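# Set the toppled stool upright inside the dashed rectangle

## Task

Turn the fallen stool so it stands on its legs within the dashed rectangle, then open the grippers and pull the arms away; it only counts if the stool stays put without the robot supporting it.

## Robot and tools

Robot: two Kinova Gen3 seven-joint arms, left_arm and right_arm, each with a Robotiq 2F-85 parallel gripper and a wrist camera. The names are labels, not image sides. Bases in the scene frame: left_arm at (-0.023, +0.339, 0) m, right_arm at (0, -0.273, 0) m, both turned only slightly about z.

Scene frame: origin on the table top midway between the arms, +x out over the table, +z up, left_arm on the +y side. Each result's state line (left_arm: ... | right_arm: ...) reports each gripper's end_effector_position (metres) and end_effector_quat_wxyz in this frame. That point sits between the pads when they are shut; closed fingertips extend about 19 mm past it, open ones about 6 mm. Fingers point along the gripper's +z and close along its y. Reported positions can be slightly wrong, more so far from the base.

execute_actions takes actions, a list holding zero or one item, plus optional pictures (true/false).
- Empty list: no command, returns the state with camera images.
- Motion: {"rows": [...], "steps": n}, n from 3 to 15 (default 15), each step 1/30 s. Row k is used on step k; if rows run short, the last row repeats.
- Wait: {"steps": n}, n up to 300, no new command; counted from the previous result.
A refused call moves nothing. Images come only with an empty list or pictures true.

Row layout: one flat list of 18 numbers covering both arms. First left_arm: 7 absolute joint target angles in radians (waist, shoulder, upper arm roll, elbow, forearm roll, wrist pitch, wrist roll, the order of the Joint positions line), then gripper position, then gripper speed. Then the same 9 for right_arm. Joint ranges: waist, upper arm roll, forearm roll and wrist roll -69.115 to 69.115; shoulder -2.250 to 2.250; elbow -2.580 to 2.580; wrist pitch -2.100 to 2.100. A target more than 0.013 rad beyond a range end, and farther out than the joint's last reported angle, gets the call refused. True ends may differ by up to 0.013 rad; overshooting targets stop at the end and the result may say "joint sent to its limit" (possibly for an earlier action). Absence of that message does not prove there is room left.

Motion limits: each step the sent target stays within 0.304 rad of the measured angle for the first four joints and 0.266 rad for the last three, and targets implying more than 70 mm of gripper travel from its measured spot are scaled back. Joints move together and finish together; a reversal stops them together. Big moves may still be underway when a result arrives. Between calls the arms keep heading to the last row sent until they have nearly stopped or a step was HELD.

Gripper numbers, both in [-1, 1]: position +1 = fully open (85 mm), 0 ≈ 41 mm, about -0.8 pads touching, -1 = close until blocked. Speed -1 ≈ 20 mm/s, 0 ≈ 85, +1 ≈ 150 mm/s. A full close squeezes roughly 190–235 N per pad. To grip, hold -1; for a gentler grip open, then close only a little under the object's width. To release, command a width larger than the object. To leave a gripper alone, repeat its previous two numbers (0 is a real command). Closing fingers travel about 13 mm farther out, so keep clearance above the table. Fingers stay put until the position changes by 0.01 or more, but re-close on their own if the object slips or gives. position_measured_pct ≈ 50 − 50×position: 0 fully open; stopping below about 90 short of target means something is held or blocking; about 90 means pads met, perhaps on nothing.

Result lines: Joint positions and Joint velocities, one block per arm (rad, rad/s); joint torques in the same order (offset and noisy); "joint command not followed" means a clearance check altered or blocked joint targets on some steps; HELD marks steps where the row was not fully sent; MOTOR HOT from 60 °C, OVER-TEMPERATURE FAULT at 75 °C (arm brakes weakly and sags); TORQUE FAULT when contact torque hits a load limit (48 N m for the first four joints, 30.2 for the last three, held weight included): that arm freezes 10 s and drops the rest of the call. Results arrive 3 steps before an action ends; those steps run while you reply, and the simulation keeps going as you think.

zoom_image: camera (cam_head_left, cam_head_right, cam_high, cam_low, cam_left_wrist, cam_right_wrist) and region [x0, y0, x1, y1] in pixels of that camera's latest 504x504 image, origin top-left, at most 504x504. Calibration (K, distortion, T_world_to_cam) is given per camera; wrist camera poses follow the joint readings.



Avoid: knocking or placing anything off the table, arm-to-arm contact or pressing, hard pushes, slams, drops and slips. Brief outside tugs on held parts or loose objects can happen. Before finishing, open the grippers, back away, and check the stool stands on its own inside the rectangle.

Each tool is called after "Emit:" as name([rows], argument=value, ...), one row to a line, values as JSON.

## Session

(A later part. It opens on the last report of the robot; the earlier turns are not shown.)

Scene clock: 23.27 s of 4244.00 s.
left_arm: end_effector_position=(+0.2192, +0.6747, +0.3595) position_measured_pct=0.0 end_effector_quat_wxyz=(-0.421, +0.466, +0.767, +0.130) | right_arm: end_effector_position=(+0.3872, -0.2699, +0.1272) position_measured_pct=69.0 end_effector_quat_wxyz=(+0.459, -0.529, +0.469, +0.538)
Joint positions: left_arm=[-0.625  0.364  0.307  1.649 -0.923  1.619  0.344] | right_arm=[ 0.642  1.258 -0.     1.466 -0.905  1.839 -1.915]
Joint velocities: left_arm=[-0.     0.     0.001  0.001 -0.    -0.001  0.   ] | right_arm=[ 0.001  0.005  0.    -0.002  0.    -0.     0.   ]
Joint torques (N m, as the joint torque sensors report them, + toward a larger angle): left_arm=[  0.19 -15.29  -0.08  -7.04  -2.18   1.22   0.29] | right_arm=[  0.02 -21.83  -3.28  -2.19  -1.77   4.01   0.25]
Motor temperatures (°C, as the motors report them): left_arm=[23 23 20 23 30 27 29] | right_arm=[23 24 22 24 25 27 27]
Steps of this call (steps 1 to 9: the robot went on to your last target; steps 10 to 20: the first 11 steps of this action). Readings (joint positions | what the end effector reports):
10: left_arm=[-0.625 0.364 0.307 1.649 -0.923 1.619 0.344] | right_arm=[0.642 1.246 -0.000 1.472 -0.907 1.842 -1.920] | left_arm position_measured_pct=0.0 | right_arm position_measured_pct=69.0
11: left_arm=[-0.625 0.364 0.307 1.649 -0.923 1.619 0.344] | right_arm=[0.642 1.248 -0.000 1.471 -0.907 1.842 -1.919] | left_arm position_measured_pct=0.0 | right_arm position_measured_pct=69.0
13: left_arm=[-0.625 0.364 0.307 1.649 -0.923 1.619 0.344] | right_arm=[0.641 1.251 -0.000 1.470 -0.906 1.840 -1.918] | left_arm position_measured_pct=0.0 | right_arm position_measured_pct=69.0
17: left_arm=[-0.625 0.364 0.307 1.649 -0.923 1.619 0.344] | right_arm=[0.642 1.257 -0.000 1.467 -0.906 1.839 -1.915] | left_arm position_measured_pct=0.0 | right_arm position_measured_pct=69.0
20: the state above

Emit:
execute_actions([
  {"rows": [[-0.625,0.364,0.307,1.649,-0.923,1.619,0.344,1,0,0.6415,1.2604,0,1.4650,-0.9052,1.8370,-1.9138,-1,0.4],[-0.625,0.364,0.307,1.649,-0.923,1.619,0.344,1,0,0.6415,1.2625,0,1.4640,-0.9050,1.8363,-1.9128,-1,0.4],[-0.625,0.364,0.307,1.649,-0.923,1.619,0.344,1,0,0.6415,1.2647,0,1.4629,-0.9047,1.8356,-1.9119,-1,0.4]], "steps": 11},
], pictures=true)

Scene clock: 23.63 s of 4244.00 s.
left_arm: end_effector_position=(+0.2192, +0.6747, +0.3595) position_measured_pct=0.0 end_effector_quat_wxyz=(-0.421, +0.466, +0.767, +0.130) | right_arm: end_effector_position=(+0.3871, -0.2703, +0.1259) position_measured_pct=69.0 end_effector_quat_wxyz=(+0.459, -0.529, +0.468, +0.539)
Joint positions: left_arm=[-0.625  0.364  0.307  1.649 -0.923  1.619  0.344] | right_arm=[ 0.643  1.262 -0.     1.464 -0.905  1.84  -1.913]
Joint velocities: left_arm=[ 0.001  0.    -0.    -0.001 -0.    -0.002  0.   ] | right_arm=[ 0.     0.    -0.001  0.001  0.001 -0.     0.   ]
Joint torques (N m, as the joint torque sensors report them, + toward a larger angle): left_arm=[  0.35 -15.15  -0.1   -6.99  -2.08   1.24   0.23] | right_arm=[ -0.57 -18.28  -1.95  -3.14  -0.74   0.51   0.54]
Motor temperatures (°C, as the motors report them): left_arm=[23 23 20 23 30 27 29] | right_arm=[23 24 22 24 25 27 27]
Steps of this call (steps 1 to 3: the last 3 steps of your previous action; steps 4 to 11: the first 8 steps of this action). Readings (joint positions | what the end effector reports):
4: left_arm=[-0.625 0.364 0.307 1.649 -0.923 1.619 0.344] | right_arm=[0.642 1.259 0.000 1.466 -0.905 1.839 -1.914] | left_arm position_measured_pct=0.0 | right_arm position_measured_pct=69.0
5: left_arm=[-0.625 0.364 0.307 1.649 -0.923 1.619 0.344] | right_arm=[0.642 1.260 0.000 1.465 -0.905 1.839 -1.914] | left_arm position_measured_pct=0.0 | right_arm position_measured_pct=69.0
7: left_arm=[-0.625 0.364 0.307 1.649 -0.923 1.619 0.344] | right_arm=[0.643 1.262 -0.000 1.464 -0.905 1.840 -1.913] | left_arm position_measured_pct=0.0 | right_arm position_measured_pct=69.0
11: the state above
camera_calibration (this result's frames):
cam_left_wrist: T_world_to_cam=[[0.83007, 0.535252, -0.156492, -0.494662], [0.212651, -0.563229, -0.798469, 0.678989], [-0.515523, 0.629507, -0.581341, 0.0397329], [0, 0, 0, 1]] pos_world=[0.286699, 0.622183, 0.487839]
cam_right_wrist: T_world_to_cam=[[-0.981653, -0.18134, 0.0589409, 0.323344], [0.0541121, 0.0314663, 0.998039, -0.0805039], [-0.182839, 0.982917, -0.0210763, 0.483163], [0, 0, 0, 1]] pos_world=[0.410108, -0.413741, 0.0714712]

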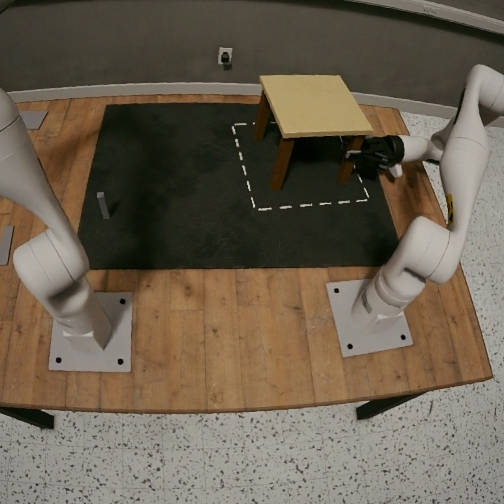

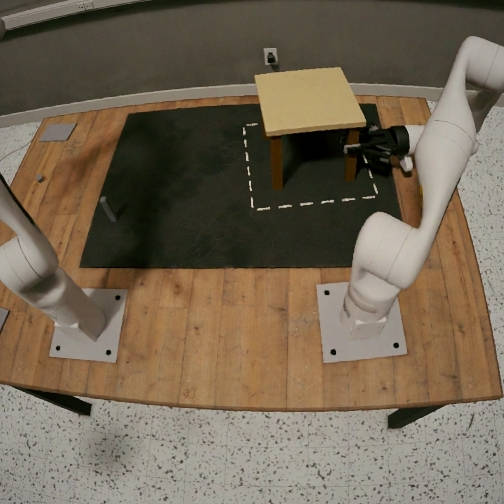

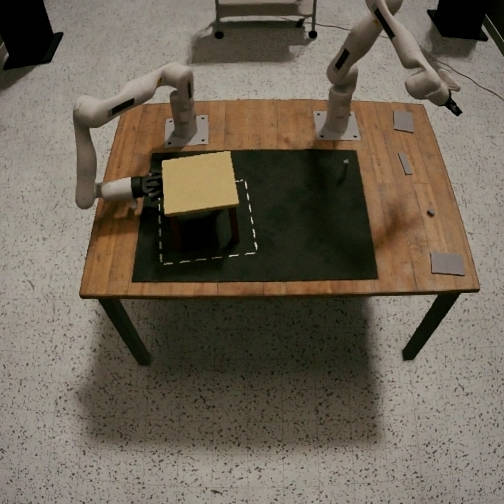

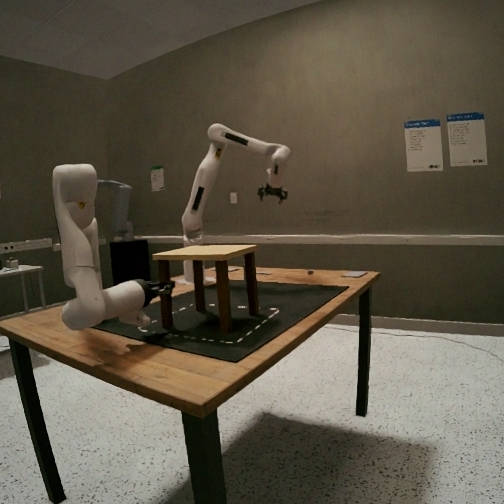

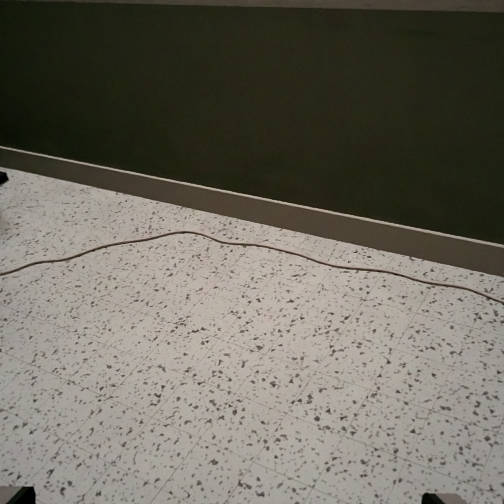

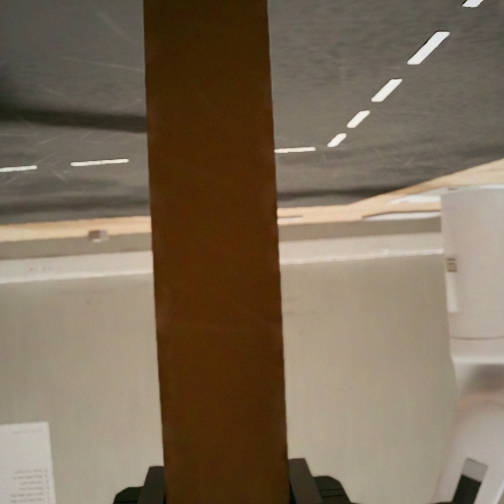

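Emit:
execute_actions([
  {"rows": [[-0.625,0.364,0.307,1.649,-0.923,1.619,0.344,1,0,0.6415,1.260,0,1.465,-0.905,1.838,-1.913,1,0.6]], "steps": 9},
])

Emit:
execute_actions([
  {"rows": [[-0.625,0.364,0.307,1.649,-0.923,1.619,0.344,1,0,0.6445,1.259,0,1.465,-0.905,1.838,-1.913,1,0.6],[-0.625,0.364,0.307,1.649,-0.923,1.619,0.344,1,0,0.6532,1.258,0,1.465,-0.905,1.838,-1.913,1,0.6],[-0.625,0.364,0.307,1.649,-0.923,1.619,0.344,1,0,0.6669,1.258,0,1.465,-0.905,1.838,-1.913,1,0.6],[-0.625,0.364,0.307,1.649,-0.923,1.619,0.344,1,0,0.6851,1.258,0,1.465,-0.905,1.838,-1.913,1,0.6],[-0.625,0.364,0.307,1.649,-0.923,1.619,0.344,1,0,0.7071,1.258,0,1.465,-0.905,1.838,-1.913,1,0.6],[-0.625,0.364,0.307,1.649,-0.923,1.619,0.344,1,0,0.7324,1.258,0,1.465,-0.905,1.838,-1.913,1,0.6],[-0.625,0.364,0.307,1.649,-0.923,1.619,0.344,1,0,0.7604,1.258,0,1.465,-0.905,1.838,-1.913,1,0.6],[-0.625,0.364,0.307,1.649,-0.923,1.619,0.344,1,0,0.7904,1.255,0,1.465,-0.905,1.838,-1.913,1,0.6],[-0.625,0.364,0.307,1.649,-0.923,1.619,0.344,1,0,0.8220,1.247,0,1.465,-0.905,1.838,-1.913,1,0.6],[-0.625,0.364,0.307,1.649,-0.923,1.619,0.344,1,0,0.8544,1.234,0,1.465,-0.905,1.838,-1.913,1,0.6],[-0.625,0.364,0.307,1.649,-0.923,1.619,0.344,1,0,0.8871,1.218,0,1.465,-0.905,1.838,-1.913,1,0.6],[-0.625,0.364,0.307,1.649,-0.923,1.619,0.344,1,0,0.9195,1.200,0,1.465,-0.905,1.838,-1.913,1,0.6],[-0.625,0.364,0.307,1.649,-0.923,1.619,0.344,1,0,0.9511,1.179,0,1.465,-0.905,1.838,-1.913,1,0.6],[-0.625,0.364,0.307,1.649,-0.923,1.619,0.344,1,0,0.9811,1.158,0,1.465,-0.905,1.838,-1.913,1,0.6],[-0.625,0.364,0.307,1.649,-0.923,1.619,0.344,1,0,1.0091,1.137,0,1.465,-0.905,1.838,-1.913,1,0.6]], "steps": 15},
])

Emit:
execute_actions([
  {"rows": [[-0.625,0.364,0.307,1.649,-0.923,1.619,0.344,1,0,1.0344,1.116,0,1.465,-0.905,1.838,-1.913,1,0.6],[-0.625,0.364,0.307,1.649,-0.923,1.619,0.344,1,0,1.0564,1.098,0,1.465,-0.905,1.838,-1.913,1,0.6],[-0.625,0.364,0.307,1.649,-0.923,1.619,0.344,1,0,1.0746,1.082,0,1.465,-0.905,1.838,-1.913,1,0.6],[-0.625,0.364,0.307,1.649,-0.923,1.619,0.344,1,0,1.0883,1.069,0,1.465,-0.905,1.838,-1.913,1,0.6],[-0.625,0.364,0.307,1.649,-0.923,1.619,0.344,1,0,1.0970,1.061,0,1.465,-0.905,1.838,-1.913,1,0.6],[-0.625,0.364,0.307,1.649,-0.923,1.619,0.344,1,0,1.10,1.058,0,1.465,-0.905,1.838,-1.913,1,0.6]], "steps": 13},
], pictures=true)

Scene clock: 26.03 s of 4244.00 s.
left_arm: end_effector_position=(+0.2192, +0.6747, +0.3595) position_measured_pct=0.0 end_effector_quat_wxyz=(-0.421, +0.466, +0.767, +0.130) | right_arm: end_effector_position=(+0.3872, -0.2698, +0.1261) position_measured_pct=54.4 end_effector_quat_wxyz=(+0.459, -0.530, +0.468, +0.538)
Joint positions: left_arm=[-0.625  0.364  0.307  1.649 -0.923  1.619  0.344] | right_arm=[ 0.642  1.26  -0.     1.465 -0.905  1.838 -1.913]
Joint velocities: left_arm=[-0.001  0.     0.     0.    -0.001 -0.     0.001] | right_arm=[-0.002  0.004  0.002 -0.001  0.001  0.     0.   ]
Joint torques (N m, as the joint torque sensors report them, + toward a larger angle): left_arm=[  0.49 -15.02  -0.07  -6.92  -1.99   1.15   0.2 ] | right_arm=[  0.69 -20.04  -2.07  -2.38  -1.18   2.58   0.  ]
Motor temperatures (°C, as the motors report them): left_arm=[23 23 20 23 30 27 29] | right_arm=[23 24 22 24 25 27 27]
Steps of this call (steps 1 to 3: the last 3 steps of your previous action; steps 4 to 15: the robot went on to your last target; steps 16 to 66: nothing new was sent; steps 67 to 72: the first 6 steps of this action). Readings (joint positions | what the end effector reports):
67: left_arm=[-0.625 0.364 0.307 1.649 -0.923 1.619 0.344] | right_arm=[0.643 1.261 -0.000 1.464 -0.905 1.840 -1.913] | left_arm position_measured_pct=0.0 | right_arm position_measured_pct=69.0
68: left_arm=[-0.625 0.364 0.307 1.649 -0.923 1.619 0.344] | right_arm=[0.643 1.259 0.000 1.465 -0.905 1.838 -1.913] | left_arm position_measured_pct=0.0 | right_arm position_measured_pct=68.7
70: left_arm=[-0.625 0.364 0.307 1.649 -0.923 1.619 0.344] | right_arm=[0.642 1.259 -0.000 1.465 -0.905 1.838 -1.913] | left_arm position_measured_pct=0.0 | right_arm position_measured_pct=62.3
72: the state above

Scene clock: 26.53 s of 4244.00 s.
left_arm: end_effector_position=(+0.2192, +0.6747, +0.3595) position_measured_pct=0.0 end_effector_quat_wxyz=(-0.421, +0.466, +0.767, +0.130) | right_arm: end_effector_position=(+0.3828, -0.3394, +0.1292) position_measured_pct=0.4 end_effector_quat_wxyz=(+0.505, -0.489, +0.513, +0.492)
Joint positions: left_arm=[-0.625  0.364  0.307  1.649 -0.923  1.619  0.344] | right_arm=[ 0.82   1.25  -0.001  1.465 -0.905  1.838 -1.913]
Joint velocities: left_arm=[ 0.     0.    -0.001  0.001 -0.    -0.001 -0.001] | right_arm=[ 0.807 -0.174  0.006  0.003  0.005 -0.006  0.   ]
Joint torques (N m, as the joint torque sensors report them, + toward a larger angle): left_arm=[  0.4  -15.08  -0.09  -6.91  -2.16   1.18   0.16] | right_arm=[  1.39 -22.26  -1.86  -2.8   -1.13   2.43  -0.32]
Motor temperatures (°C, as the motors report them): left_arm=[23 23 20 23 30 27 29] | right_arm=[23 24 22 24 25 27 27]
Steps of this call (steps 1 to 3: the last 3 steps of your previous action; steps 4 to 15: the first 12 steps of this action). Readings (joint positions | what the end effector reports):
4: left_arm=[-0.625 0.364 0.307 1.649 -0.923 1.619 0.344] | right_arm=[0.642 1.260 -0.000 1.465 -0.905 1.838 -1.913] | left_arm position_measured_pct=0.0 | right_arm position_measured_pct=36.9
5: left_arm=[-0.625 0.364 0.307 1.649 -0.923 1.619 0.344] | right_arm=[0.645 1.259 -0.001 1.465 -0.905 1.838 -1.913] | left_arm position_measured_pct=0.0 | right_arm position_measured_pct=32.5
7: left_arm=[-0.625 0.364 0.307 1.649 -0.923 1.619 0.344] | right_arm=[0.660 1.258 -0.001 1.465 -0.905 1.838 -1.913] | left_arm position_measured_pct=0.0 | right_arm position_measured_pct=23.8
11: left_arm=[-0.625 0.364 0.307 1.649 -0.923 1.619 0.344] | right_arm=[0.724 1.258 -0.001 1.465 -0.905 1.838 -1.913] | left_arm position_measured_pct=0.0 | right_arm position_measured_pct=6.7
15: the state above

Scene clock: 26.97 s of 4244.00 s.
left_arm: end_effector_position=(+0.2192, +0.6747, +0.3595) position_measured_pct=0.0 end_effector_quat_wxyz=(-0.421, +0.466, +0.767, +0.130) | right_arm: end_effector_position=(+0.3624, -0.4613, +0.1924) position_measured_pct=0.0 end_effector_quat_wxyz=(+0.560, -0.478, +0.579, +0.350)
Joint positions: left_arm=[-0.625  0.364  0.307  1.649 -0.923  1.619  0.344] | right_arm=[ 1.094  1.063  0.002  1.464 -0.905  1.839 -1.913]
Joint velocities: left_arm=[-0.    -0.     0.001  0.     0.     0.    -0.   ] | right_arm=[ 0.033 -0.022 -0.021  0.011  0.002 -0.016  0.   ]
Joint torques (N m, as the joint torque sensors report them, + toward a larger angle): left_arm=[  0.29 -15.08   0.04  -7.03  -2.16   1.26   0.15] | right_arm=[ -2.69 -17.65  -2.32  -3.63  -1.31   2.07  -0.31]
Motor temperatures (°C, as the motors report them): left_arm=[23 23 20 23 30 27 29] | right_arm=[23 24 22 24 25 27 27]
Steps of this call (steps 1 to 3: the last 3 steps of your previous action; steps 4 to 13: the first 10 steps of this action). Readings (joint positions | what the end effector reports):
4: left_arm=[-0.625 0.364 0.307 1.649 -0.923 1.619 0.344] | right_arm=[0.933 1.197 0.000 1.466 -0.905 1.837 -1.913] | left_arm position_measured_pct=0.0 | right_arm position_measured_pct=0.0
5: left_arm=[-0.625 0.364 0.307 1.649 -0.923 1.619 0.344] | right_arm=[0.961 1.174 0.000 1.465 -0.905 1.837 -1.913] | left_arm position_measured_pct=0.0 | right_arm position_measured_pct=0.0
7: left_arm=[-0.625 0.364 0.307 1.649 -0.923 1.619 0.344] | right_arm=[1.013 1.131 0.000 1.465 -0.905 1.838 -1.913] | left_arm position_measured_pct=0.0 | right_arm position_measured_pct=0.0
11: left_arm=[-0.625 0.364 0.307 1.649 -0.923 1.619 0.344] | right_arm=[1.086 1.070 0.002 1.464 -0.905 1.839 -1.913] | left_arm position_measured_pct=0.0 | right_arm position_measured_pct=0.0
13: the state above
camera_calibration (this result's frames):
cam_left_wrist: T_world_to_cam=[[0.83007, 0.535252, -0.156492, -0.494662], [0.212651, -0.563229, -0.798469, 0.678989], [-0.515523, 0.629507, -0.581341, 0.0397329], [0, 0, 0, 1]] pos_world=[0.286699, 0.622183, 0.487839]
cam_right_wrist: T_world_to_cam=[[-0.960903, 0.26367, -0.0845193, 0.485856], [-0.0384822, 0.175113, 0.983796, -0.0369696], [0.274198, 0.948585, -0.15812, 0.512653], [0, 0, 0, 1]] pos_world=[0.32487, -0.607927, 0.158496]

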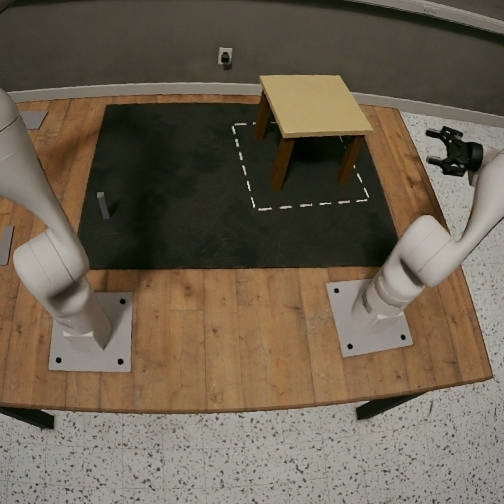

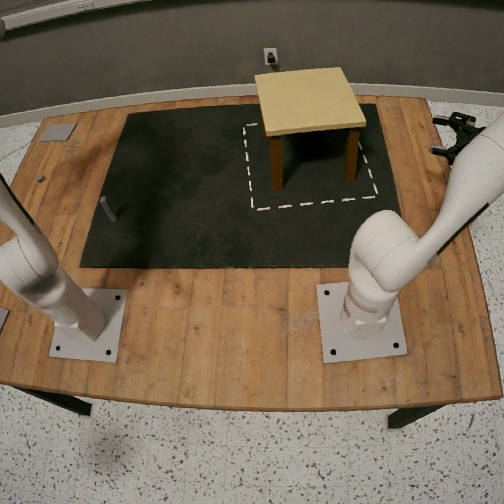

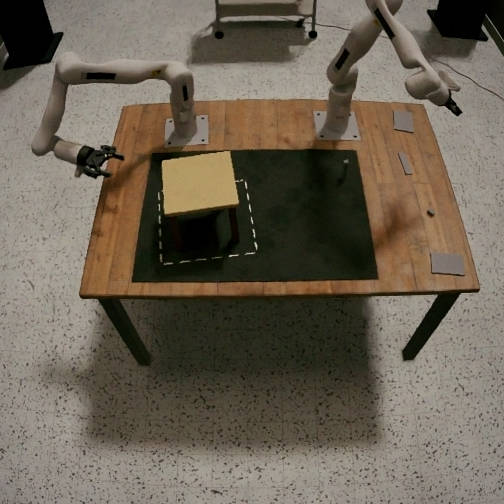

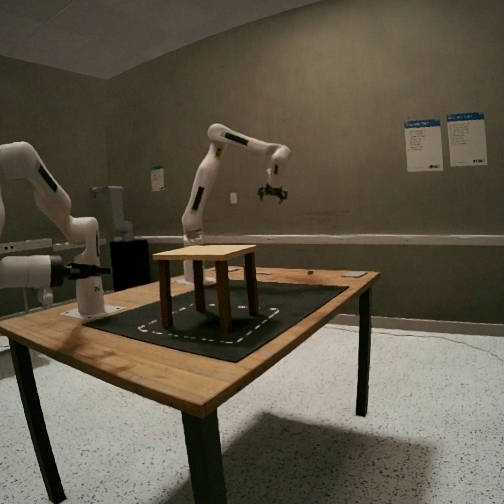

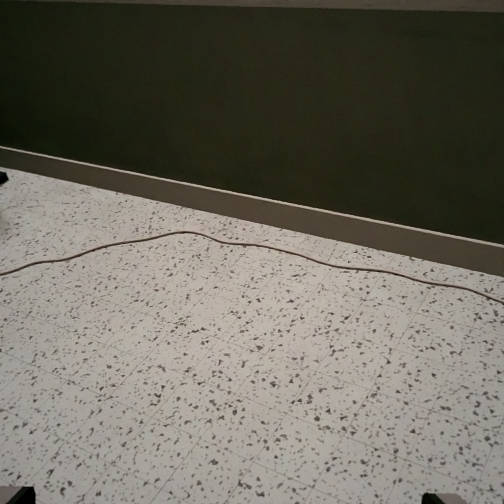

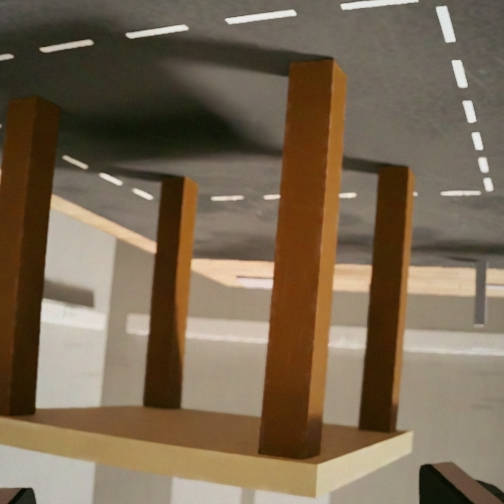

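The stool stands on all four feet inside the rectangle, and the arm is clear.

Emit:
finished_scene(scene=1)

The scene is finished: the task was done.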